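# Carry the coat stand into the taped area next door

## Task

Bring the coat stand into the adjoining room and set it standing there so that each of its four feet rests fully within the yellow tape outline, none touching the tape itself. The coffee table must still be upright at the end. The coat stand must not topple or finish leaning. If the stand stays in place only because the robot is holding it, the goal is not met.

## Robot and tools

Robot: a Hello Robot Stretch 3 with a single arm. It has a two-wheel base (0.33 m long, 0.34 m wide), a lift that slides up a mast, and a telescoping arm that reaches out to the robot's RIGHT side. It ends in a wrist (yaw, pitch, roll) and a gripper. The base cannot move sideways, so to bring the gripper forward or back you drive the base. A turn on the spot pivots about the point midway between the drive wheels, 0.05 m behind the front edge. With the arm retracted and the wrist folded, the sweep radius is 0.28 m. An unfolded, level wrist reaches past that circle.

Frames: in the base frame the origin is on the floor between the drive wheels, x points forward, y to the left and z up. hand_pose is reported in this frame, at the point where the closed fingertips meet. The odometry frame is where the base frame stood at the scene's start. Heading runs from -3.142 to 3.142, positive to the left.

Cameras: head_camera and nav_camera are on the head and are aimed with head_pan_rad and head_tilt_rad. wrist_camera rides on the gripper. Every execute_actions result, except an error or a refusal, shows one image per camera taken when the call ends. An empty actions list just returns the current view and state.

execute_actions takes "actions", a list run in order. Each action is {"robot": ..., "steps": n, "until": ...}. steps runs from 1 to 450 at 30 per second and defaults to 1. {"steps": n} alone only waits. "robot" can be one command, a list of up to 8 commands run one after another (which may include {"pause_s": s}, up to 15 s), or {"stop": true}, which brakes everything and clears the queue. A command may hold:
- "base": exactly one key. "translate_m" is a relative drive in metres from where the base is when the command begins, forward positive, |value| at most 1. "rotate_rad" is a relative turn in radians, counter-clockwise (left) positive, |value| at most 3.2.
- "joints": absolute targets by name. Joints left out keep their current goal. lift_m 0 to 1.1 (arm height); arm_m 0 to 0.52 (extension); wrist_yaw_rad -1.345 to 4.42 (0 points along the arm, positive swings toward the front, 3.0 is folded over the base); wrist_pitch_rad -1.57 to 0.451 (0 is level, negative tips the fingers down); wrist_roll_rad -2.911 to 2.911; gripper_m -0.089 to 0.179 (wider is higher; the real fingertip gap is 0.007 to 0.025 less, and zero below 0.007); head_pan_rad -3.953 to 1.73 (positive is left, -1.57 looks along the arm); head_tilt_rad -1.53 to 0.419 (negative looks down).
- "contact_limits": {"arm_m": effort %, 1 to 100}. This sets the effort at which the arm halts. Lower values are gentler, and a very low value stops it immediately.
Motions in one command start together and keep going after the call returns. A new command overrides the matching goals at once and discards any older queue. If any value is invalid, the whole call is rejected and nothing runs.

"until" ends an action early. {"robot": {"status": "ended"}} waits until nothing is moving and no queue is running. Fields such as lift_m, lift_m_goal, lift_m_status, base_status, translate_m, queue and refusals can be tested with [op, value], where op is one of = != < <= > >=, or with a status word. {"any": {"status": "ended"}} fires when the first motion ends.

zoom_image: {"camera": one of head_camera/nav_camera/wrist_camera, "region": [x0, y0, x1, y1]} in image pixels from the top-left corner, at most 504x504. It returns an enlarged view.

finished_scene: {"scene": n}. It closes the scene and cannot be reversed. Call it only after all motion has stopped and the stand is standing freely.

Result lines: base_status shows progress, e.g. (translate_m moved of goal). joint_goals and joint_status give per-joint words: moving, done, off_target, contact_stop, time_out, stopped, not_commanded or torque_fault. measured_speeds come from the encoders. refusals, queue and queue_left describe the queue. lidar_m gives 12 distances in 30-degree sectors, counter-clockwise from straight ahead, in a plane 0.17 m above the floor. It misses table tops and may miss thin legs. wrist_depth_mm and head_depth_mm are 7x7 grids of depth values. base_tilt is reported in degrees (forward/right positive, with a fixed bias of up to about 4). motor_effort is % per motor, with the peak in brackets; these readings are noisy and biased. A robot.on_its_own line appears when the robot has changed a goal itself, when a joint is slack or its servo is off, when a motor strains at rest, or when the base leans. A status of done does not mean the gripper is holding something.

Speed: the base reaches 0.30 m/s and 1.9 rad/s only when stowed (lift_m < 0.30, arm_m < 0.03, wrist_yaw_rad > 2.54). Otherwise it is capped at 0.10 m/s and 0.63 rad/s.

Gripping: to grasp, command a gripper_m below the object's width. To let go, open to at least 0.02 more than the value at first contact. Squeezing too hard makes the stall guard ease off, which can let the object slip.

Safety: only fold or unfold the wrist with lift_m between 0.32 and 0.95, pitch -0.4 and roll near 0. Once folded, the lift may go down to 0.25. With yaw below -0.4, keep pitch at -0.5 or lower. When the arm or lift meets firm resistance it stops (contact_stop) and goes slack. The base, wrist and head have no such stop. Pushing on something immovable with the gripper higher than about 0.45 m, or pushing twice, can tip the robot over. So can driving while gripping or hooking something fixed, or catching on furniture, especially when reversing. If it tips, undo the last move in small steps, free the gripper, and lower the lift to about 0.2. Wrist servos that strain too long switch off for 10 s (torque_fault). Avoid dropping the stand, knocking it over, upsetting the coffee table, and hard impacts.

Each tool is called after "Emit:" by a JSON object that holds its "api" and its "payload", one argument or row to a line.

## Session

Emit:
{"api": "execute_actions", "payload": {
  "actions": []
}}

Scene clock: 0.00 s.
robot.base_odometry: x=+0.000 y=+0.000 heading=+0.000 (m, m, rad; robot's odometry frame)
robot.turned_by_wheels: +0.000 (rad since the last result)
robot.turned_by_imu: +0.000 (rad since the last result)
robot.base_tilt: forward=+1.9 right=-0.1 (deg)
robot.lidar_m: 1.55 1.91 1.83 1.34 0.96 0.92 0.95 0.74 0.71 0.73 0.98 2.51
robot.head_depth_mm: 2065 2690 2687 2685 2694 2704 2343 / 2073 2789 2806 2819 2794 2841 2329 / 2080 2898 2937 2951 2954 2924 2205 / 2092 3051 3142 3132 3131 3117 2277 / 2109 2956 3090 3146 3154 3052 2280 / 2113 2618 2670 2679 2698 2728 2263 / 2141 2336 2355 2369 2381 2435 2244
robot.base_status: not_commanded
robot.joint_positions: lift_m=+0.581 arm_m=+0.000 wrist_yaw_rad=+3.058 wrist_pitch_rad=-0.450 wrist_roll_rad=+0.010 gripper_m=+0.037 head_pan_rad=+0.000 head_tilt_rad=-0.002
robot.joint_goals: lift_m=+0.581 arm_m=+0.000 wrist_yaw_rad=+3.058 wrist_pitch_rad=-0.450 wrist_roll_rad=+0.010 gripper_m=+0.037 head_pan_rad=+0.000 head_tilt_rad=-0.002
robot.joint_status: lift_m=not_commanded arm_m=not_commanded wrist_yaw_rad=not_commanded wrist_pitch_rad=not_commanded wrist_roll_rad=not_commanded gripper_m=not_commanded head_pan_rad=not_commanded head_tilt_rad=not_commanded
robot.measured_speeds: translate_m=+0.000 rotate_rad=+0.000 lift_m=+0.000 arm_m=+0.000 wrist_yaw_rad=+0.000 wrist_pitch_rad=+0.000 wrist_roll_rad=+0.000 head_pan_rad=+0.000 head_tilt_rad=+0.000
robot: refusals=0 queue=idle queue_left=0
robot.motor_effort: left_wheel=+0 right_wheel=+0 lift_m=+23 arm_m=-1 wrist_yaw_rad=+0 wrist_pitch_rad=+5 wrist_roll_rad=+0 gripper_m=+0 head_pan_rad=+0 head_tilt_rad=+2 (%)
robot.hand_pose: x=-0.0029 y=+0.0745 z=+0.5866 quat_wxyz=(+0.187, +0.698, +0.128, +0.679) (m; robot's base frame)
robot.wrist_depth_mm: 784 919 - - - - - / 805 985 - - - - - / 849 - - - - - - / 861 - - - - - - / 911 - - - - - - / 837 854 - 869 893 887 883 / 747 757 746 748 738 772 767
pictures: head_camera (sideways: a quarter turn clockwise sets it upright), nav_camera (sideways: a quarter turn counterclockwise sets it upright), wrist_camera
Images, in order (width x height): head_camera 896x504, nav_camera 672x504, wrist_camera 644x364.

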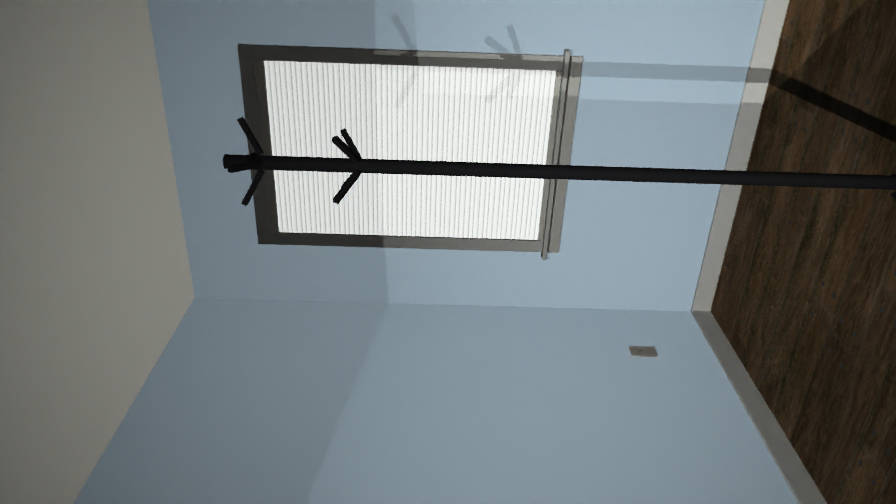

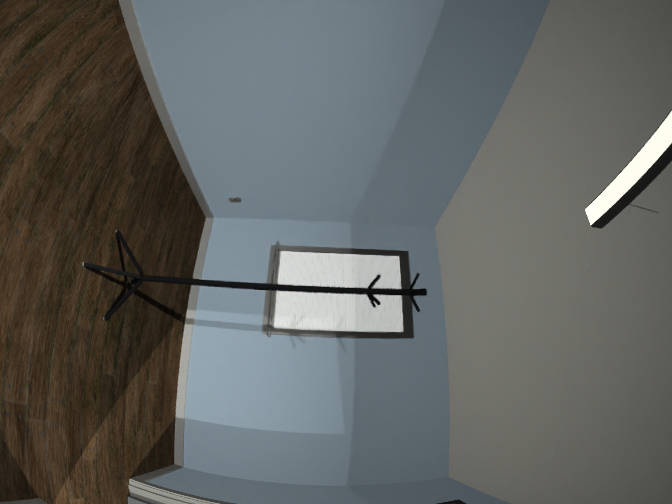

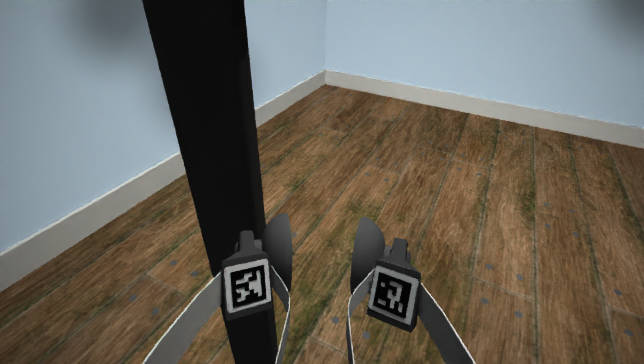

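Emit:
{"api": "execute_actions", "payload": {
  "actions": [
    {"robot":{"joints":{"head_pan_rad":-0.8,"head_tilt_rad":-0.6}},"steps":450,"until":{"robot":{"status":"ended"}}}
  ]
}}

Emit:
{"api": "execute_actions", "payload": {
  "actions": [
    {"robot":{"joints":{"head_pan_rad":-1.8,"head_tilt_rad":-0.6}},"steps":450,"until":{"robot":{"status":"ended"}}}
  ]
}}

Scene clock: 1.60 s.
robot.base_odometry: x=+0.000 y=+0.000 heading=+0.000 (m, m, rad; robot's odometry frame)
robot.turned_by_wheels: +0.000 (rad since the last result)
robot.turned_by_imu: +0.000 (rad since the last result)
robot.base_tilt: forward=+1.9 right=-0.1 (deg)
robot.lidar_m: 1.55 1.90 1.83 1.35 0.96 0.92 0.95 0.74 0.71 0.73 0.98 2.52
robot.head_depth_mm: 1843 1175 1221 1281 1349 1390 1261 / 1829 2027 2267 2162 1635 1475 1266 / 1815 1997 2220 2217 1781 1472 1259 / 2148 2364 2550 2217 1758 1464 1252 / 2455 2711 2873 2208 1759 1466 1248 / 2423 2627 2820 2213 1751 1461 1250 / 2344 2563 2732 2187 1745 1452 1248
robot.base_status: not_commanded
robot.joint_positions: lift_m=+0.581 arm_m=+0.000 wrist_yaw_rad=+3.058 wrist_pitch_rad=-0.450 wrist_roll_rad=+0.010 gripper_m=+0.037 head_pan_rad=-0.793 head_tilt_rad=-0.592
robot.joint_goals: lift_m=+0.581 arm_m=+0.000 wrist_yaw_rad=+3.058 wrist_pitch_rad=-0.450 wrist_roll_rad=+0.010 gripper_m=+0.037 head_pan_rad=-0.800 head_tilt_rad=-0.600
robot.joint_status: lift_m=not_commanded arm_m=not_commanded wrist_yaw_rad=not_commanded wrist_pitch_rad=not_commanded wrist_roll_rad=not_commanded gripper_m=not_commanded head_pan_rad=done head_tilt_rad=done
robot.measured_speeds: translate_m=+0.000 rotate_rad=+0.000 lift_m=+0.000 arm_m=+0.000 wrist_yaw_rad=+0.000 wrist_pitch_rad=+0.000 wrist_roll_rad=+0.000 head_pan_rad=+0.000 head_tilt_rad=+0.000
robot: refusals=0 queue=done queue_left=0
robot.motor_effort: left_wheel=+0(0) right_wheel=+0(1) lift_m=+22(23) arm_m=-1(1) wrist_yaw_rad=+0(0) wrist_pitch_rad=+5(5) wrist_roll_rad=+0(0) gripper_m=+0(0) head_pan_rad=-4(39) head_tilt_rad=-5(49) (%)
robot.hand_pose: x=-0.0029 y=+0.0745 z=+0.5866 quat_wxyz=(+0.187, +0.698, +0.128, +0.679) (m; robot's base frame)
robot.wrist_depth_mm: 777 925 - - - - - / 816 974 - - - - - / 836 - - - - - - / 887 - - - - - - / 900 - - - - - - / 863 855 - 868 896 880 892 / 731 758 723 754 728 780 762
pictures: head_camera (sideways: a quarter turn clockwise sets it upright), nav_camera (sideways: a quarter turn counterclockwise sets it upright), wrist_camera
Images, in order (width x height): head_camera 896x504, nav_camera 672x504, wrist_camera 644x364.

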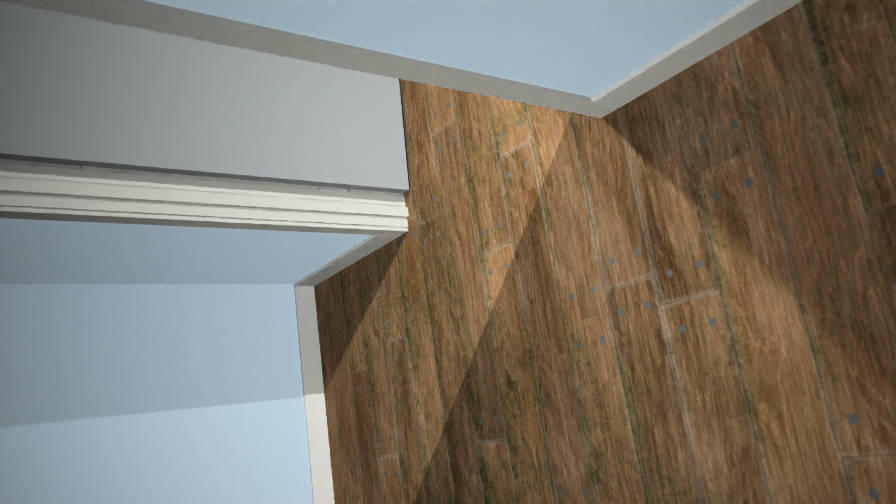

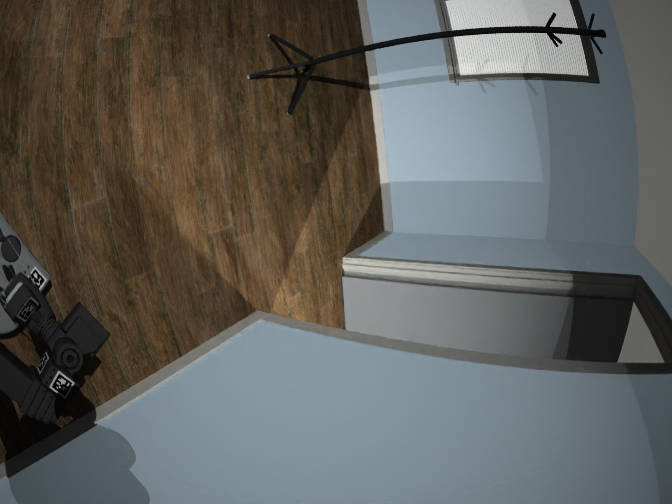

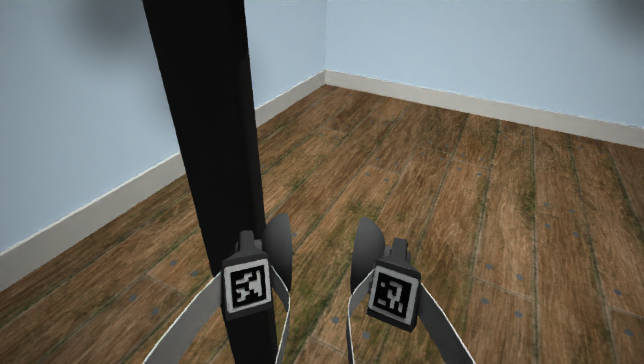

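Scene clock: 2.67 s.
robot.base_odometry: x=+0.000 y=+0.000 heading=+0.000 (m, m, rad; robot's odometry frame)
robot.turned_by_wheels: +0.000 (rad since the last result)
robot.turned_by_imu: +0.000 (rad since the last result)
robot.base_tilt: forward=+1.9 right=-0.1 (deg)
robot.lidar_m: 1.55 1.91 1.83 1.34 0.96 0.92 0.95 0.74 0.71 0.73 0.98 2.52
robot.head_depth_mm: 565 617 678 755 851 972 1139 / 580 634 699 781 884 1015 1182 / 593 652 721 810 921 1064 1207 / 611 671 747 839 958 1117 1234 / 627 691 770 869 999 1172 1251 / 645 713 798 904 1049 1234 1253 / 663 738 827 946 1098 1304 1246
robot.base_status: not_commanded
robot.joint_positions: lift_m=+0.581 arm_m=+0.000 wrist_yaw_rad=+3.058 wrist_pitch_rad=-0.450 wrist_roll_rad=+0.010 gripper_m=+0.037 head_pan_rad=-1.793 head_tilt_rad=-0.592
robot.joint_goals: lift_m=+0.581 arm_m=+0.000 wrist_yaw_rad=+3.058 wrist_pitch_rad=-0.450 wrist_roll_rad=+0.010 gripper_m=+0.037 head_pan_rad=-1.800 head_tilt_rad=-0.600
robot.joint_status: lift_m=not_commanded arm_m=not_commanded wrist_yaw_rad=not_commanded wrist_pitch_rad=not_commanded wrist_roll_rad=not_commanded gripper_m=not_commanded head_pan_rad=done head_tilt_rad=done
robot.measured_speeds: translate_m=+0.000 rotate_rad=+0.000 lift_m=+0.000 arm_m=+0.000 wrist_yaw_rad=+0.000 wrist_pitch_rad=+0.000 wrist_roll_rad=+0.000 head_pan_rad=+0.000 head_tilt_rad=+0.000
robot: refusals=0 queue=done queue_left=0
robot.motor_effort: left_wheel=+0(0) right_wheel=+0(0) lift_m=+23(22) arm_m=-1(1) wrist_yaw_rad=+1(1) wrist_pitch_rad=+5(5) wrist_roll_rad=+0(0) gripper_m=+0(0) head_pan_rad=-3(42) head_tilt_rad=-5(7) (%)
robot.hand_pose: x=-0.0029 y=+0.0745 z=+0.5866 quat_wxyz=(+0.187, +0.698, +0.128, +0.679) (m; robot's base frame)
robot.wrist_depth_mm: 760 924 - - - - - / 796 - - - - - - / 850 - - - - - - / 870 - - - - - - / 911 - - - - - - / 865 845 - 888 918 887 892 / 736 745 729 749 745 758 777
pictures: head_camera (sideways: a quarter turn clockwise sets it upright), nav_camera (sideways: a quarter turn counterclockwise sets it upright), wrist_camera
Images, in order (width x height): head_camera 896x504, nav_camera 672x504, wrist_camera 644x364.

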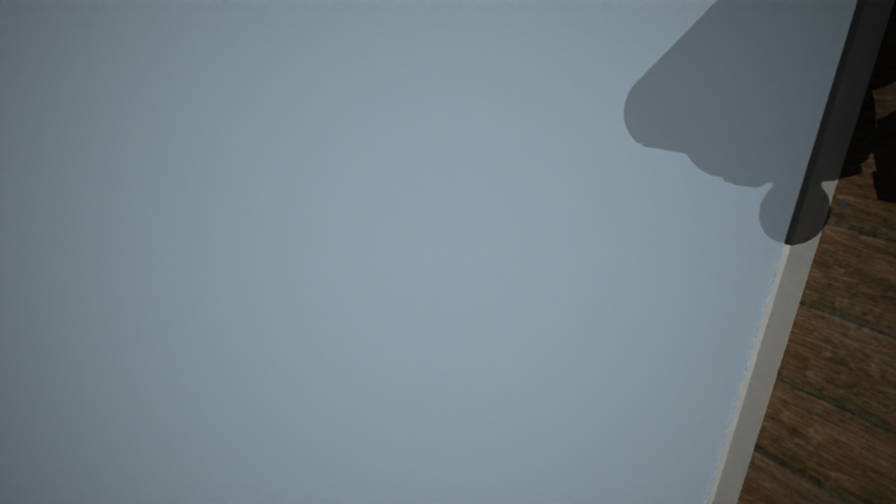

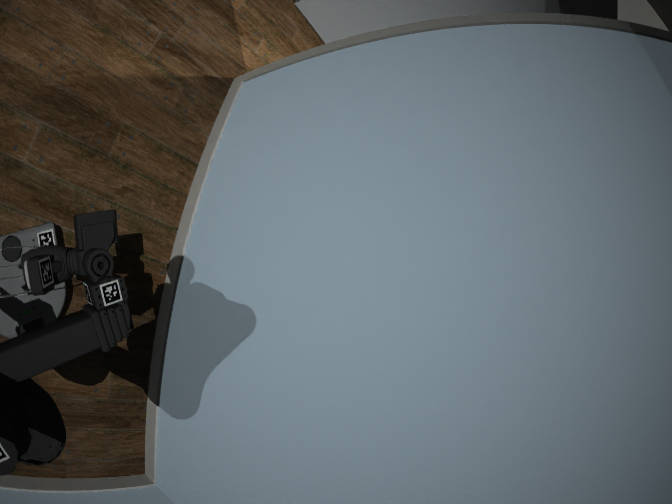

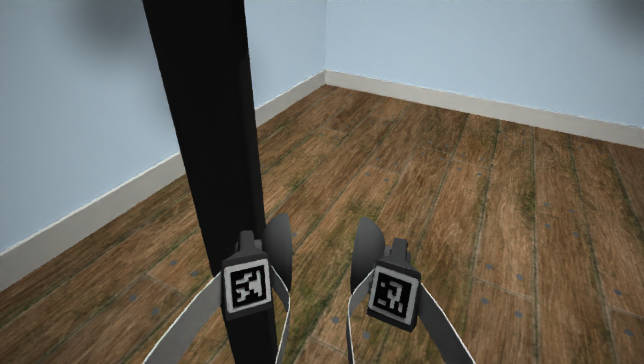

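Emit:
{"api": "execute_actions", "payload": {
  "actions": [
    {"robot":[{"base":{"rotate_rad":-0.49},"joints":{"lift_m":0.27,"head_pan_rad":-1.57,"head_tilt_rad":-0.5}},{"base":{"translate_m":1}},{"base":{"translate_m":0.45}}],"steps":450,"until":{"robot":{"status":"ended"}}}
  ]
}}

Emit:
{"api": "execute_actions", "payload": {
  "actions": [
    {"robot":{"joints":{"head_pan_rad":1.3,"head_tilt_rad":-0.9}},"steps":450,"until":{"robot":{"status":"ended"}}}
  ]
}}

Scene clock: 15.63 s.
robot.base_odometry: x=+1.279 y=-0.682 heading=-0.490 (m, m, rad; robot's odometry frame)
robot.turned_by_wheels: -0.490 (rad since the last result)
robot.turned_by_imu: -0.489 (rad since the last result)
robot.base_tilt: forward=+2.0 right=+0.0 (deg)
robot.lidar_m: 1.40 1.46 0.64 0.50 1.89 2.47 2.37 1.01 0.79 1.75 0.92 1.03
robot.head_depth_mm: 2517 2695 2939 2582 1950 1081 1144 / 2518 2729 2971 2578 1961 1581 1326 / 2526 2723 2957 2536 1953 1583 1326 / 2494 2720 2970 2545 1943 1569 1325 / 2522 2760 2992 2500 1926 1566 1317 / 2524 2729 2981 2390 1924 1561 1314 / 1408 1458 1498 1544 1605 1521 1305
robot.base_status: done (translate_m +0.4500 of +0.4500)
robot.joint_positions: lift_m=+0.270 arm_m=+0.000 wrist_yaw_rad=+3.058 wrist_pitch_rad=-0.451 wrist_roll_rad=+0.010 gripper_m=+0.037 head_pan_rad=-1.577 head_tilt_rad=-0.507
robot.joint_goals: lift_m=+0.270 arm_m=+0.000 wrist_yaw_rad=+3.058 wrist_pitch_rad=-0.451 wrist_roll_rad=+0.010 gripper_m=+0.037 head_pan_rad=-1.570 head_tilt_rad=-0.500
robot.joint_status: lift_m=done arm_m=not_commanded wrist_yaw_rad=not_commanded wrist_pitch_rad=not_commanded wrist_roll_rad=not_commanded gripper_m=not_commanded head_pan_rad=done head_tilt_rad=done
robot.measured_speeds: translate_m=+0.000 rotate_rad=+0.000 lift_m=+0.000 arm_m=+0.000 wrist_yaw_rad=+0.000 wrist_pitch_rad=+0.000 wrist_roll_rad=+0.000 head_pan_rad=+0.000 head_tilt_rad=+0.000
robot: refusals=0 queue=done queue_left=0
robot.motor_effort: left_wheel=+1(8) right_wheel=-2(5) lift_m=+14(20) arm_m=-1(1) wrist_yaw_rad=+0(1) wrist_pitch_rad=+5(5) wrist_roll_rad=+0(0) gripper_m=+0(0) head_pan_rad=+3(22) head_tilt_rad=+5(18) (%)
robot.hand_pose: x=-0.0029 y=+0.0745 z=+0.2759 quat_wxyz=(+0.188, +0.698, +0.128, +0.679) (m; robot's base frame)
robot.wrist_depth_mm: - - - - - - - / - - - - - - - / 863 886 - 859 876 935 961 / 686 688 - 719 678 721 737 / 562 565 - 573 590 591 599 / 472 - - - 502 496 502 / - - - - 411 425 431
pictures: head_camera (sideways: a quarter turn clockwise sets it upright), nav_camera (sideways: a quarter turn counterclockwise sets it upright), wrist_camera
Images, in order (width x height): head_camera 896x504, nav_camera 672x504, wrist_camera 644x364.

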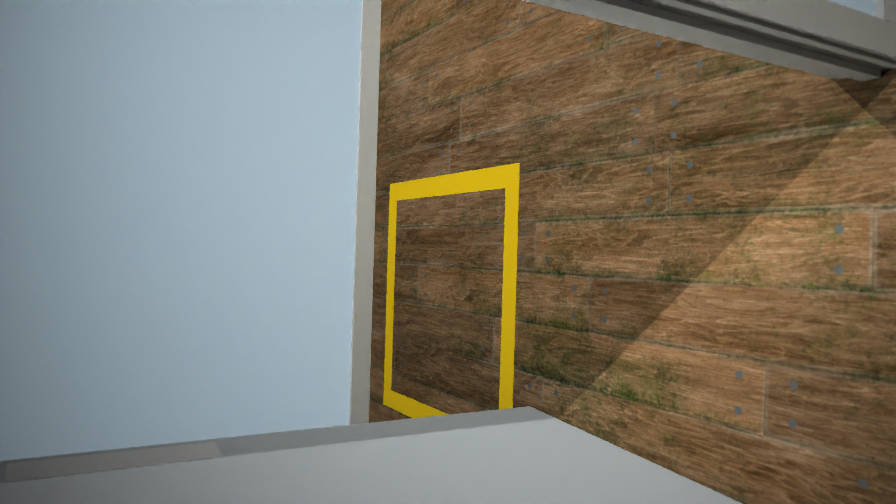

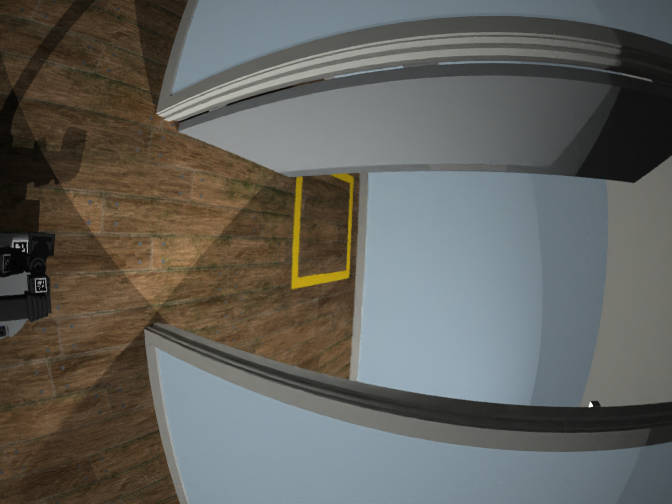

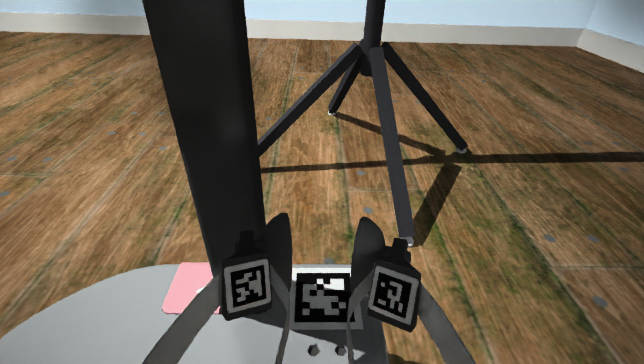

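Scene clock: 17.47 s.
robot.base_odometry: x=+1.279 y=-0.682 heading=-0.490 (m, m, rad; robot's odometry frame)
robot.turned_by_wheels: +0.000 (rad since the last result)
robot.turned_by_imu: +0.000 (rad since the last result)
robot.base_tilt: forward=+1.9 right=-0.1 (deg)
robot.lidar_m: 1.40 1.46 0.64 0.50 1.89 2.46 2.38 1.01 0.79 1.76 0.92 1.03
robot.head_depth_mm: 1863 2141 1892 1626 1415 1263 1141 / 1825 2086 1882 1621 1412 1260 1137 / 1776 2063 1882 1609 1409 1256 1132 / 1733 1999 1871 1598 1388 1238 1128 / 1600 657 1742 1536 1356 1253 1134 / 1646 1900 1858 1608 1400 1236 1158 / 1622 1837 1849 1591 1400 1260 -
robot.base_status: done (translate_m +0.4500 of +0.4500)
robot.joint_positions: lift_m=+0.270 arm_m=+0.000 wrist_yaw_rad=+3.058 wrist_pitch_rad=-0.451 wrist_roll_rad=+0.010 gripper_m=+0.037 head_pan_rad=+1.293 head_tilt_rad=-0.889
robot.joint_goals: lift_m=+0.270 arm_m=+0.000 wrist_yaw_rad=+3.058 wrist_pitch_rad=-0.451 wrist_roll_rad=+0.010 gripper_m=+0.037 head_pan_rad=+1.300 head_tilt_rad=-0.900
robot.joint_status: lift_m=done arm_m=not_commanded wrist_yaw_rad=not_commanded wrist_pitch_rad=not_commanded wrist_roll_rad=not_commanded gripper_m=not_commanded head_pan_rad=done head_tilt_rad=done
robot.measured_speeds: translate_m=+0.000 rotate_rad=+0.000 lift_m=+0.000 arm_m=+0.000 wrist_yaw_rad=+0.000 wrist_pitch_rad=+0.000 wrist_roll_rad=+0.000 head_pan_rad=+0.000 head_tilt_rad=+0.000
robot: refusals=0 queue=done queue_left=0
robot.motor_effort: left_wheel=+1(1) right_wheel=-2(2) lift_m=+14(14) arm_m=-1(1) wrist_yaw_rad=-1(0) wrist_pitch_rad=+5(5) wrist_roll_rad=+0(0) gripper_m=+0(1) head_pan_rad=+3(44) head_tilt_rad=-8(40) (%)
robot.hand_pose: x=-0.0029 y=+0.0745 z=+0.2759 quat_wxyz=(+0.188, +0.698, +0.128, +0.679) (m; robot's base frame)
robot.wrist_depth_mm: - - - - - - - / - - - - - - - / 852 865 - 857 871 923 953 / 689 681 - 718 682 731 746 / 558 573 - 579 576 591 590 / 478 - - - 501 497 501 / - - - - 415 433 430
pictures: head_camera (sideways: a quarter turn clockwise sets it upright), nav_camera (sideways: a quarter turn counterclockwise sets it upright), wrist_camera
Images, in order (width x height): head_camera 896x504, nav_camera 672x504, wrist_camera 644x364.

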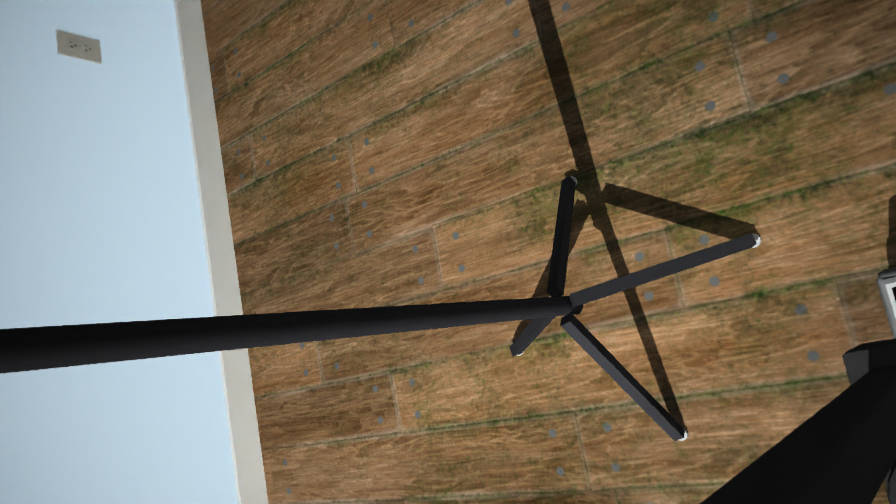

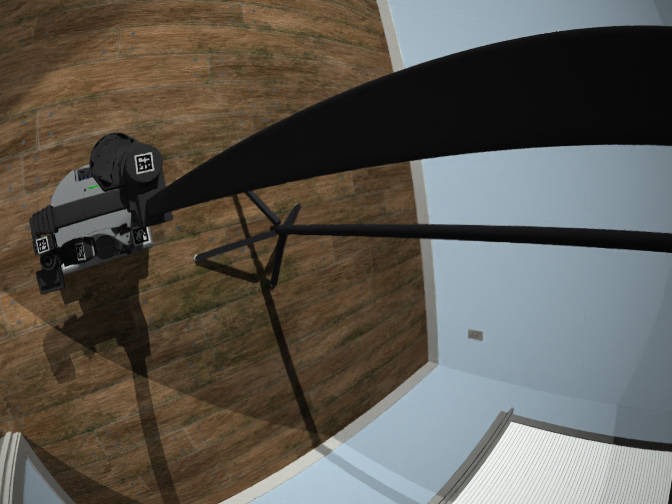

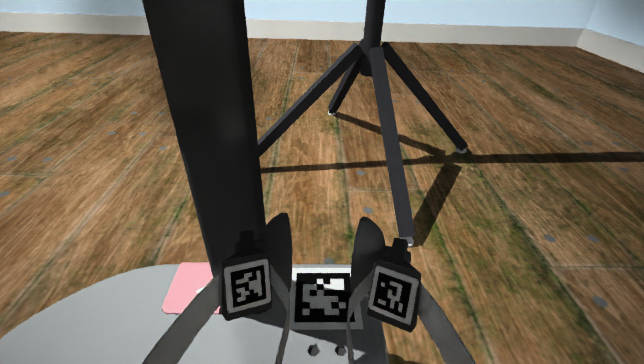

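Emit:
{"api": "execute_actions", "payload": {
  "actions": [
    {"robot":[{"base":{"rotate_rad":3.0},"joints":{"head_pan_rad":-1.57,"head_tilt_rad":-0.8}},{"joints":{"lift_m":0.85,"wrist_pitch_rad":-0.4}},{"joints":{"wrist_yaw_rad":0,"gripper_m":0.17}},{"joints":{"wrist_pitch_rad":0}}],"steps":450,"until":{"robot":{"status":"ended"}}}
  ]
}}

Scene clock: 30.80 s.
robot.base_odometry: x=+1.279 y=-0.682 heading=+2.510 (m, m, rad; robot's odometry frame)
robot.turned_by_wheels: +3.000 (rad since the last result)
robot.turned_by_imu: +2.981 (rad since the last result)
robot.base_tilt: forward=+1.9 right=+0.0 (deg)
robot.lidar_m: 2.38 1.18 0.79 2.96 0.94 0.92 1.40 1.42 1.78 0.50 1.84 2.30
robot.head_depth_mm: 1673 1905 2084 1739 1539 - - / 1662 1886 2067 1715 1519 - - / 1580 1840 2032 1777 - - 1120 / 1600 1772 1969 1693 - 1296 1141 / 1604 1827 2014 1691 1482 1270 1156 / 1589 1825 2006 1720 1477 1292 1147 / 1585 1793 1979 1720 1473 1288 1146
robot.base_status: done (rotate_rad +2.9999 of +3.0000)
robot.joint_positions: lift_m=+0.850 arm_m=+0.000 wrist_yaw_rad=+0.002 wrist_pitch_rad=-0.023 wrist_roll_rad=+0.010 gripper_m=+0.170 head_pan_rad=-1.563 head_tilt_rad=-0.803
robot.joint_goals: lift_m=+0.850 arm_m=+0.000 wrist_yaw_rad=+0.000 wrist_pitch_rad=+0.000 wrist_roll_rad=+0.010 gripper_m=+0.170 head_pan_rad=-1.570 head_tilt_rad=-0.800
robot.joint_status: lift_m=done arm_m=not_commanded wrist_yaw_rad=done wrist_pitch_rad=done wrist_roll_rad=not_commanded gripper_m=done head_pan_rad=done head_tilt_rad=done
robot.measured_speeds: translate_m=+0.000 rotate_rad=+0.000 lift_m=+0.000 arm_m=+0.000 wrist_yaw_rad=+0.000 wrist_pitch_rad=+0.000 wrist_roll_rad=+0.000 head_pan_rad=+0.000 head_tilt_rad=+0.000
robot: refusals=0 queue=done queue_left=0
robot.motor_effort: left_wheel=-1(6) right_wheel=+1(8) lift_m=+30(32) arm_m=-1(1) wrist_yaw_rad=-3(4) wrist_pitch_rad=+9(10) wrist_roll_rad=+0(0) gripper_m=+0(83) head_pan_rad=-4(43) head_tilt_rad=+1(17) (%)
robot.hand_pose: x=-0.0209 y=-0.4006 z=+0.9584 quat_wxyz=(+0.704, +0.009, -0.710, -0.008) (m; robot's base frame)
robot.wrist_depth_mm: - - - - - - - / - - - - - - - / - - - - - - - / - - - - - - - / - - - - - - - / - - - - - - - / - - - - - - -
pictures: head_camera (sideways: a quarter turn clockwise sets it upright), nav_camera (sideways: a quarter turn counterclockwise sets it upright), wrist_camera
Images, in order (width x height): head_camera 896x504, nav_camera 672x504, wrist_camera 644x364.

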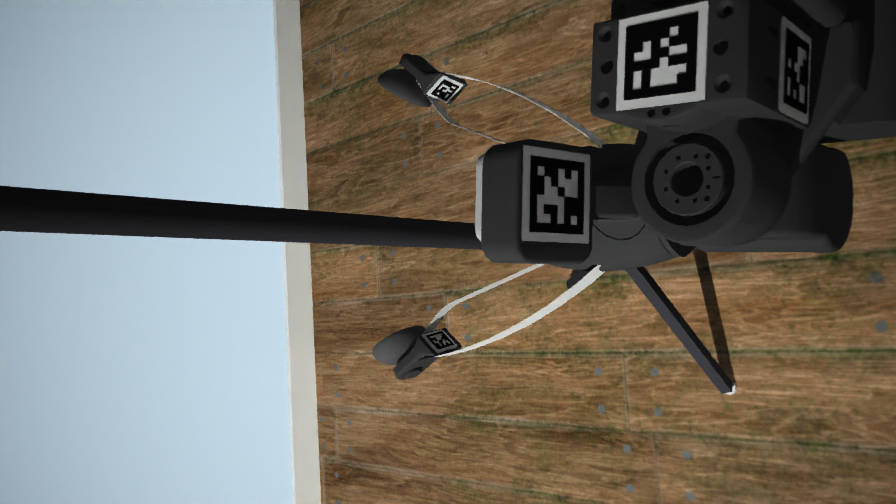

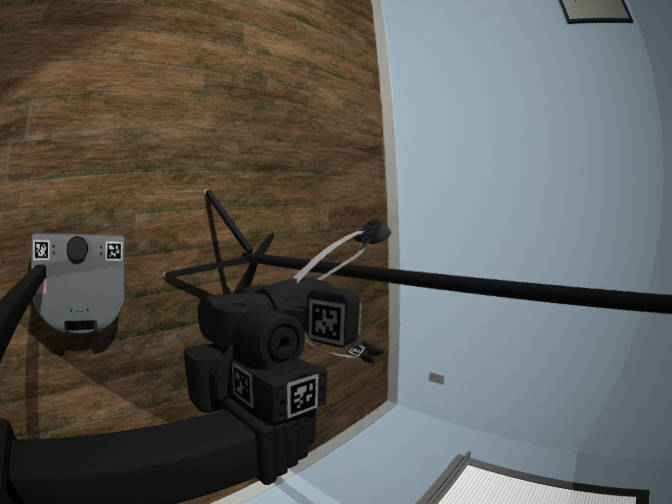

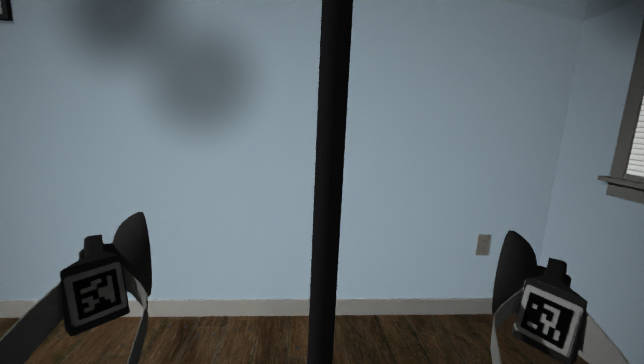

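Emit:
{"api": "execute_actions", "payload": {
  "actions": [
    {"robot":[{"joints":{"arm_m":0.2,"gripper_m":0.08,"head_tilt_rad":-0.6}}],"steps":450,"until":{"robot":{"status":"ended"}}}
  ]
}}

Scene clock: 33.73 s.
robot.base_odometry: x=+1.279 y=-0.682 heading=+2.510 (m, m, rad; robot's odometry frame)
robot.turned_by_wheels: +0.000 (rad since the last result)
robot.turned_by_imu: +0.000 (rad since the last result)
robot.base_tilt: forward=+2.0 right=+0.0 (deg)
robot.lidar_m: 2.38 1.18 0.79 2.97 0.94 0.92 1.40 1.42 1.78 0.50 1.84 2.30
robot.head_depth_mm: 1598 1765 1980 2166 - 1399 1255 / 1588 1746 1953 2136 - 1441 1251 / 1529 1715 1905 - - 1454 1223 / 1536 1664 1822 2051 1746 1356 1196 / 1545 1698 1899 2064 1739 1452 1222 / 1518 1676 1875 2027 1717 1439 1242 / 1506 1666 1849 2000 1717 1443 1237
robot.base_status: done (rotate_rad +2.9999 of +3.0000)
robot.joint_positions: lift_m=+0.850 arm_m=+0.200 wrist_yaw_rad=+0.001 wrist_pitch_rad=-0.022 wrist_roll_rad=+0.010 gripper_m=+0.080 head_pan_rad=-1.563 head_tilt_rad=-0.606
robot.joint_goals: lift_m=+0.850 arm_m=+0.200 wrist_yaw_rad=+0.000 wrist_pitch_rad=+0.000 wrist_roll_rad=+0.010 gripper_m=+0.080 head_pan_rad=-1.570 head_tilt_rad=-0.600
robot.joint_status: lift_m=done arm_m=done wrist_yaw_rad=done wrist_pitch_rad=done wrist_roll_rad=not_commanded gripper_m=done head_pan_rad=done head_tilt_rad=done
robot.measured_speeds: translate_m=+0.000 rotate_rad=+0.000 lift_m=+0.000 arm_m=+0.000 wrist_yaw_rad=+0.000 wrist_pitch_rad=+0.000 wrist_roll_rad=+0.000 head_pan_rad=+0.000 head_tilt_rad=+0.000
robot: refusals=0 queue=done queue_left=0
robot.motor_effort: left_wheel=-2(2) right_wheel=+3(2) lift_m=+31(30) arm_m=+4(5) wrist_yaw_rad=+0(3) wrist_pitch_rad=+9(9) wrist_roll_rad=+0(0) gripper_m=+0(84) head_pan_rad=-3(3) head_tilt_rad=+4(26) (%)
robot.hand_pose: x=-0.0213 y=-0.6003 z=+0.9586 quat_wxyz=(+0.704, +0.008, -0.710, -0.008) (m; robot's base frame)
robot.wrist_depth_mm: - - - 148 - - - / - - - 151 - - - / - - - 157 - - - / - - - 163 - - - / - - - 168 - - - / - - - 173 - - - / - - - 180 - - -
pictures: head_camera (sideways: a quarter turn clockwise sets it upright), nav_camera (sideways: a quarter turn counterclockwise sets it upright), wrist_camera
Images, in order (width x height): head_camera 896x504, nav_camera 672x504, wrist_camera 644x364.

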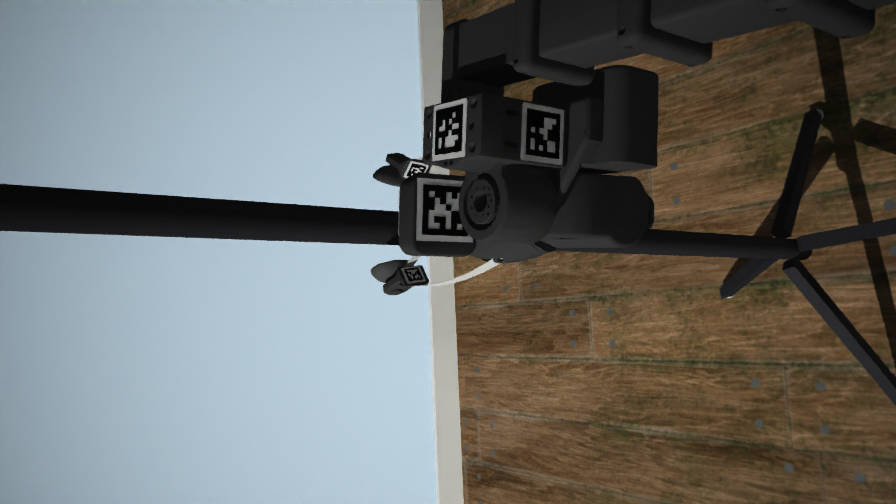

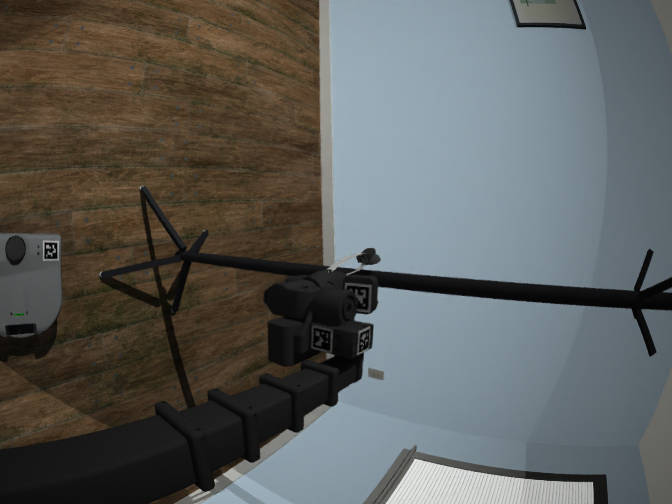

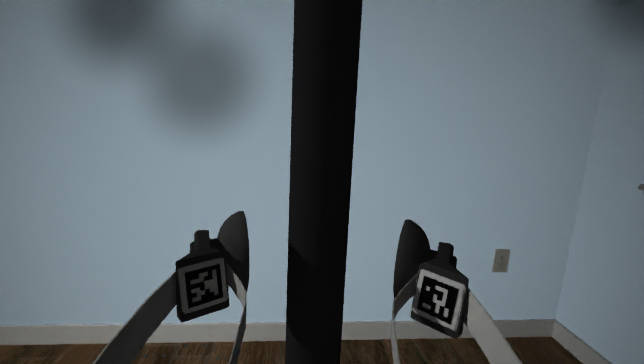

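Emit:
{"api": "execute_actions", "payload": {
  "actions": [
    {"robot":[{"joints":{"gripper_m":-0.03}},{"joints":{"lift_m":0.9,"head_tilt_rad":-0.9}}],"steps":450,"until":{"robot":{"status":"ended"}}}
  ]
}}

Scene clock: 36.87 s.
robot.base_odometry: x=+1.279 y=-0.682 heading=+2.510 (m, m, rad; robot's odometry frame)
robot.turned_by_wheels: +0.000 (rad since the last result)
robot.turned_by_imu: +0.000 (rad since the last result)
robot.base_tilt: forward=+1.9 right=+0.0 (deg)
robot.lidar_m: 2.37 1.18 0.79 2.96 0.94 0.92 1.40 1.42 1.78 0.50 1.83 2.30
robot.head_depth_mm: 1734 - - 1616 1419 1257 1141 / 1690 - - 1617 1413 1260 1139 / 1640 - - 1610 1390 1259 1143 / 1642 1939 1826 1550 1337 1253 1137 / 1662 1919 1867 1595 1404 1252 1130 / 1646 1909 1856 1595 1398 1249 1127 / 1635 1871 1845 1591 1395 1251 1128
robot.base_status: done (rotate_rad +3.0000 of +3.0000)
robot.joint_positions: lift_m=+0.899 arm_m=+0.200 wrist_yaw_rad=+0.006 wrist_pitch_rad=-0.172 wrist_roll_rad=+0.010 gripper_m=-0.029 head_pan_rad=-1.563 head_tilt_rad=-0.888
robot.joint_goals: lift_m=+0.900 arm_m=+0.200 wrist_yaw_rad=+0.000 wrist_pitch_rad=+0.000 wrist_roll_rad=+0.010 gripper_m=-0.030 head_pan_rad=-1.570 head_tilt_rad=-0.900
robot.joint_status: lift_m=done arm_m=done wrist_yaw_rad=done wrist_pitch_rad=done wrist_roll_rad=not_commanded gripper_m=done head_pan_rad=done head_tilt_rad=done
robot.measured_speeds: translate_m=+0.000 rotate_rad=+0.000 lift_m=+0.000 arm_m=+0.000 wrist_yaw_rad=+0.000 wrist_pitch_rad=+0.000 wrist_roll_rad=+0.000 head_pan_rad=+0.000 head_tilt_rad=+0.000
robot: refusals=0 queue=done queue_left=0
robot.on_its_own: wrist_pitch_rad is at rest, and its effort (+68) is outside its rest range (-20 to +32)
robot.motor_effort: left_wheel=-1(2) right_wheel=+1(2) lift_m=+40(41) arm_m=+4(4) wrist_yaw_rad=-8(8) wrist_pitch_rad=+68(69) wrist_roll_rad=+0(0) gripper_m=-19(97) head_pan_rad=-4(4) head_tilt_rad=-8(35) (%)
robot.hand_pose: x=-0.0199 y=-0.5930 z=+0.9702 quat_wxyz=(+0.702, +0.063, -0.707, -0.059) (m; robot's base frame)
robot.wrist_depth_mm: - - - 139 - - - / - - - 147 - - - / - - - 156 - - - / - - - 166 - - - / - - - 170 - - - / - - - - - - - / - - - 203 - - -
pictures: head_camera (sideways: a quarter turn clockwise sets it upright), nav_camera (sideways: a quarter turn counterclockwise sets it upright), wrist_camera
Images, in order (width x height): head_camera 896x504, nav_camera 672x504, wrist_camera 644x364.

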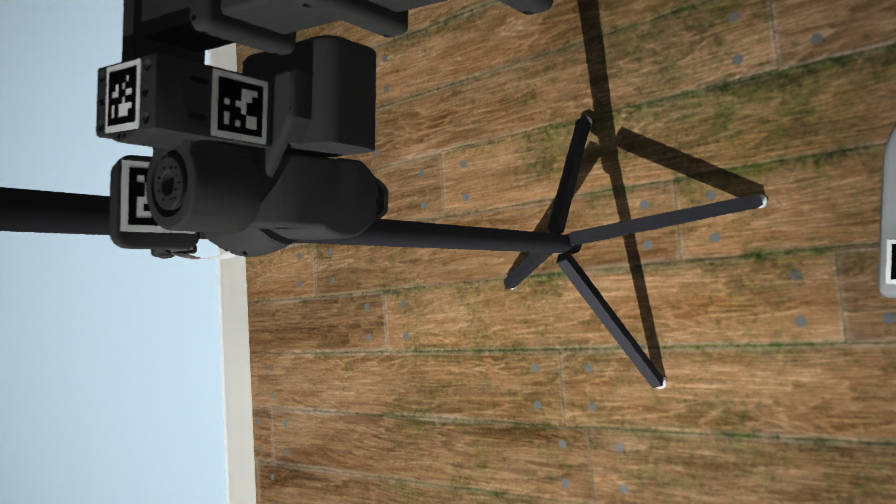

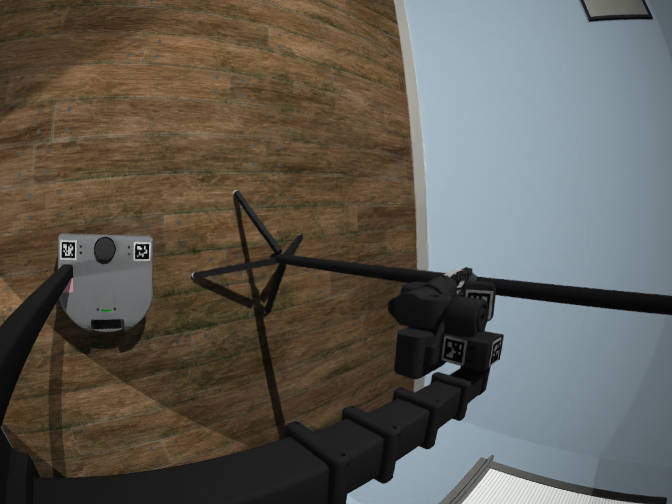

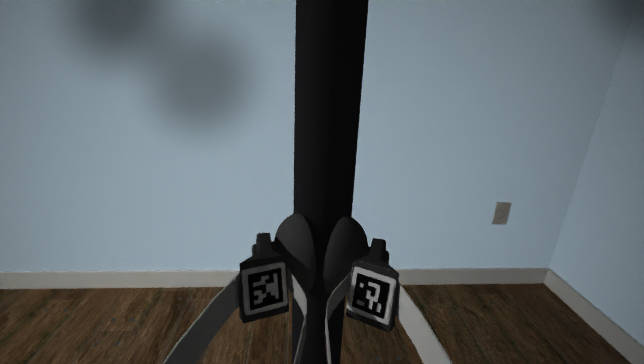

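Emit:
{"api": "execute_actions", "payload": {
  "actions": [
    {"robot":[{"joints":{"lift_m":0.85}},{"joints":{"gripper_m":0.1}},{"joints":{"arm_m":0,"wrist_pitch_rad":-0.4}},{"joints":{"wrist_yaw_rad":3.0,"gripper_m":0.03}},{"joints":{"lift_m":0.27,"head_pan_rad":0},"base":{"translate_m":0.5}}],"steps":450,"until":{"robot":{"status":"ended"}}},
    {"steps":200,"until":{"robot":{"status":"ended"}}},
    {"robot":[{"base":{"rotate_rad":-1.41}},{"base":{"translate_m":1}},{"base":{"rotate_rad":-1.3}},{"base":{"translate_m":0.6}},{"base":{"rotate_rad":-1.84}}],"steps":450,"until":{"robot":{"status":"ended"}}},
    {"steps":200,"until":{"robot":{"status":"ended"}}}
  ]
}}

Scene clock: 68.37 s.
robot.base_odometry: x=+1.917 y=+0.385 heading=-2.040 (m, m, rad; robot's odometry frame)
robot.turned_by_wheels: -4.550 (rad since the last result)
robot.turned_by_imu: -4.521 (rad since the last result)
robot.base_tilt: forward=+1.9 right=+0.0 (deg)
robot.lidar_m: 0.52 1.86 1.40 1.36 0.78 0.58 0.57 0.59 0.83 2.42 2.54 2.02
robot.head_depth_mm: 1782 2058 1890 1621 1415 1259 1136 / 2778 2137 1883 1617 1407 1255 1132 / 2780 2234 1871 1601 1384 1256 1134 / 2591 2113 1787 1543 1365 1240 1131 / 2490 2152 1858 1598 1380 1248 1129 / 1957 2107 1854 1594 1405 1248 1129 / 1835 2077 1855 1597 1397 1242 1121
robot.base_status: done (rotate_rad -1.8399 of -1.8400)
robot.joint_positions: lift_m=+0.270 arm_m=+0.000 wrist_yaw_rad=+2.999 wrist_pitch_rad=-0.413 wrist_roll_rad=+0.010 gripper_m=+0.030 head_pan_rad=-0.007 head_tilt_rad=-0.890
robot.joint_goals: lift_m=+0.270 arm_m=+0.000 wrist_yaw_rad=+3.000 wrist_pitch_rad=-0.400 wrist_roll_rad=+0.010 gripper_m=+0.030 head_pan_rad=+0.000 head_tilt_rad=-0.900
robot.joint_status: lift_m=done arm_m=done wrist_yaw_rad=done wrist_pitch_rad=done wrist_roll_rad=not_commanded gripper_m=done head_pan_rad=done head_tilt_rad=done
robot.measured_speeds: translate_m=+0.000 rotate_rad=+0.000 lift_m=+0.000 arm_m=+0.000 wrist_yaw_rad=+0.000 wrist_pitch_rad=+0.000 wrist_roll_rad=+0.000 head_pan_rad=+0.000 head_tilt_rad=+0.000
robot: refusals=0 queue=done queue_left=0
robot.motor_effort: left_wheel=+1(7) right_wheel=-2(8) lift_m=+14(41) arm_m=-5(6) wrist_yaw_rad=+2(8) wrist_pitch_rad=+5(68) wrist_roll_rad=+0(0) gripper_m=+0(80) head_pan_rad=+3(44) head_tilt_rad=-7(8) (%)
robot.hand_pose: x=+0.0107 y=+0.0775 z=+0.2842 quat_wxyz=(+0.195, +0.704, +0.095, +0.677) (m; robot's base frame)
robot.wrist_depth_mm: 754 - - - - - - / 757 966 - - - - - / 747 916 973 997 - - - / 695 724 752 747 772 790 785 / 587 586 - 630 615 622 626 / 482 510 - - 509 520 519 / - - - - 433 439 449
pictures: head_camera (sideways: a quarter turn clockwise sets it upright), nav_camera (sideways: a quarter turn counterclockwise sets it upright), wrist_camera
Images, in order (width x height): head_camera 896x504, nav_camera 672x504, wrist_camera 644x364.

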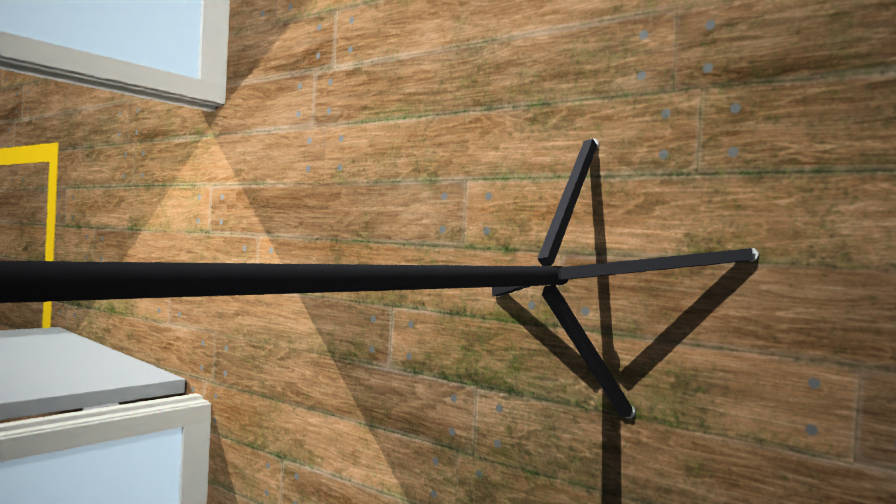

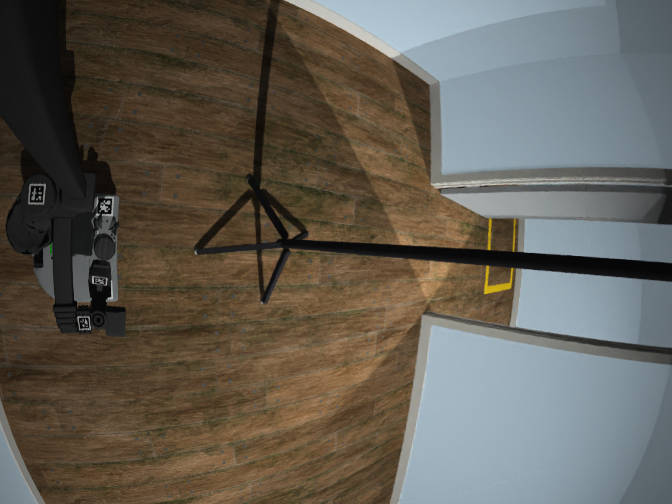

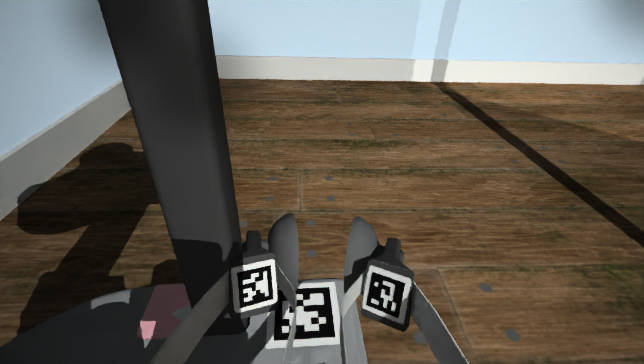

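Raise lift for slow speed and push.

Emit:
{"api": "execute_actions", "payload": {
  "actions": [
    {"robot":[{"joints":{"lift_m":0.32,"head_tilt_rad":-1.05}},{"base":{"translate_m":0.65}}],"steps":450,"until":{"robot":{"status":"ended"}}}
  ]
}}

Scene clock: 77.73 s.
robot.base_odometry: x=+1.624 y=-0.195 heading=-2.040 (m, m, rad; robot's odometry frame)
robot.turned_by_wheels: +0.000 (rad since the last result)
robot.turned_by_imu: +0.000 (rad since the last result)
robot.base_tilt: forward=+1.9 right=-0.1 (deg)
robot.lidar_m: 0.17 0.16 0.26 1.33 1.40 1.26 1.22 1.28 1.79 2.45 1.81 1.37
robot.head_depth_mm: 2092 1573 1629 1456 1321 1212 1114 / 2082 1834 1621 1460 1316 1207 1127 / 2081 1834 1619 1451 1313 1201 1138 / 2088 1821 1611 1450 1320 1205 1121 / 2074 1814 1609 1442 1309 1175 1130 / 1770 1760 1606 1440 751 1187 1118 / 1402 1616 1547 422 1309 1198 1093
robot.base_status: done (translate_m +0.6500 of +0.6500)
robot.joint_positions: lift_m=+0.320 arm_m=+0.000 wrist_yaw_rad=+2.999 wrist_pitch_rad=-0.414 wrist_roll_rad=+0.010 gripper_m=+0.030 head_pan_rad=-0.007 head_tilt_rad=-1.039
robot.joint_goals: lift_m=+0.320 arm_m=+0.000 wrist_yaw_rad=+3.000 wrist_pitch_rad=-0.400 wrist_roll_rad=+0.010 gripper_m=+0.030 head_pan_rad=+0.000 head_tilt_rad=-1.050
robot.joint_status: lift_m=done arm_m=done wrist_yaw_rad=done wrist_pitch_rad=done wrist_roll_rad=not_commanded gripper_m=done head_pan_rad=done head_tilt_rad=done
robot.measured_speeds: translate_m=+0.000 rotate_rad=+0.000 lift_m=+0.000 arm_m=+0.000 wrist_yaw_rad=+0.000 wrist_pitch_rad=+0.000 wrist_roll_rad=+0.000 head_pan_rad=+0.000 head_tilt_rad=+0.000
robot: refusals=0 queue=done queue_left=0
robot.motor_effort: left_wheel=+2(14) right_wheel=+2(22) lift_m=+29(30) arm_m=-5(5) wrist_yaw_rad=+2(1) wrist_pitch_rad=+6(6) wrist_roll_rad=+0(0) gripper_m=+0(0) head_pan_rad=+3(3) head_tilt_rad=-8(27) (%)
robot.hand_pose: x=+0.0107 y=+0.0774 z=+0.3333 quat_wxyz=(+0.195, +0.704, +0.095, +0.677) (m; robot's base frame)
robot.wrist_depth_mm: - - - - - - - / - - - - - - - / - - - - - - - / 805 821 857 824 845 890 886 / 659 664 - 708 700 700 682 / 554 549 - 550 532 540 271 / 481 - - - 478 494 268
pictures: head_camera (sideways: a quarter turn clockwise sets it upright), nav_camera (sideways: a quarter turn counterclockwise sets it upright), wrist_camera
Images, in order (width x height): head_camera 896x504, nav_camera 672x504, wrist_camera 644x364.

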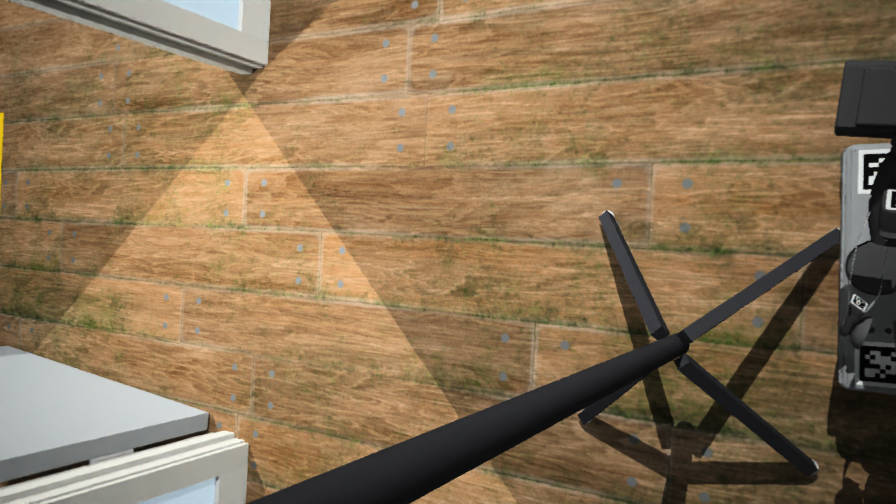

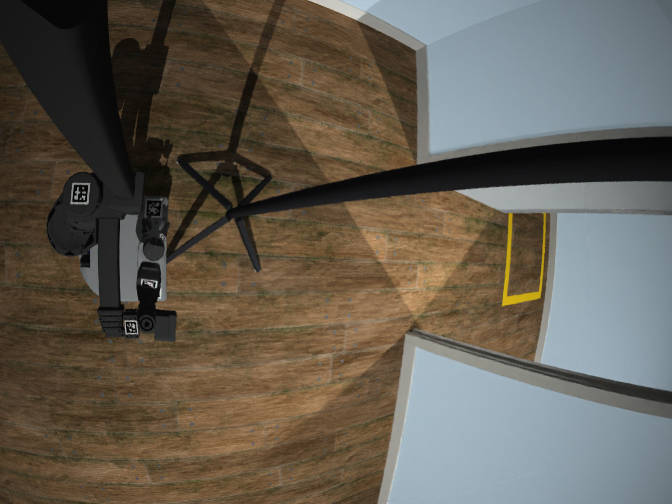

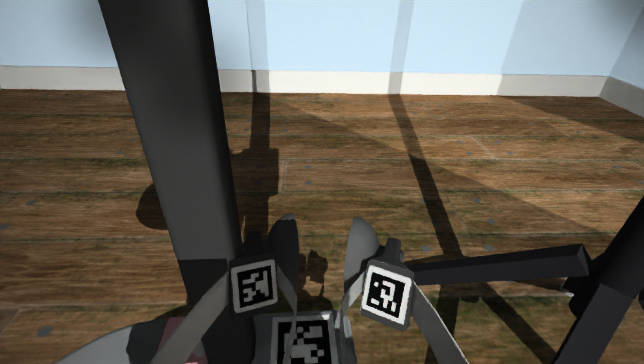

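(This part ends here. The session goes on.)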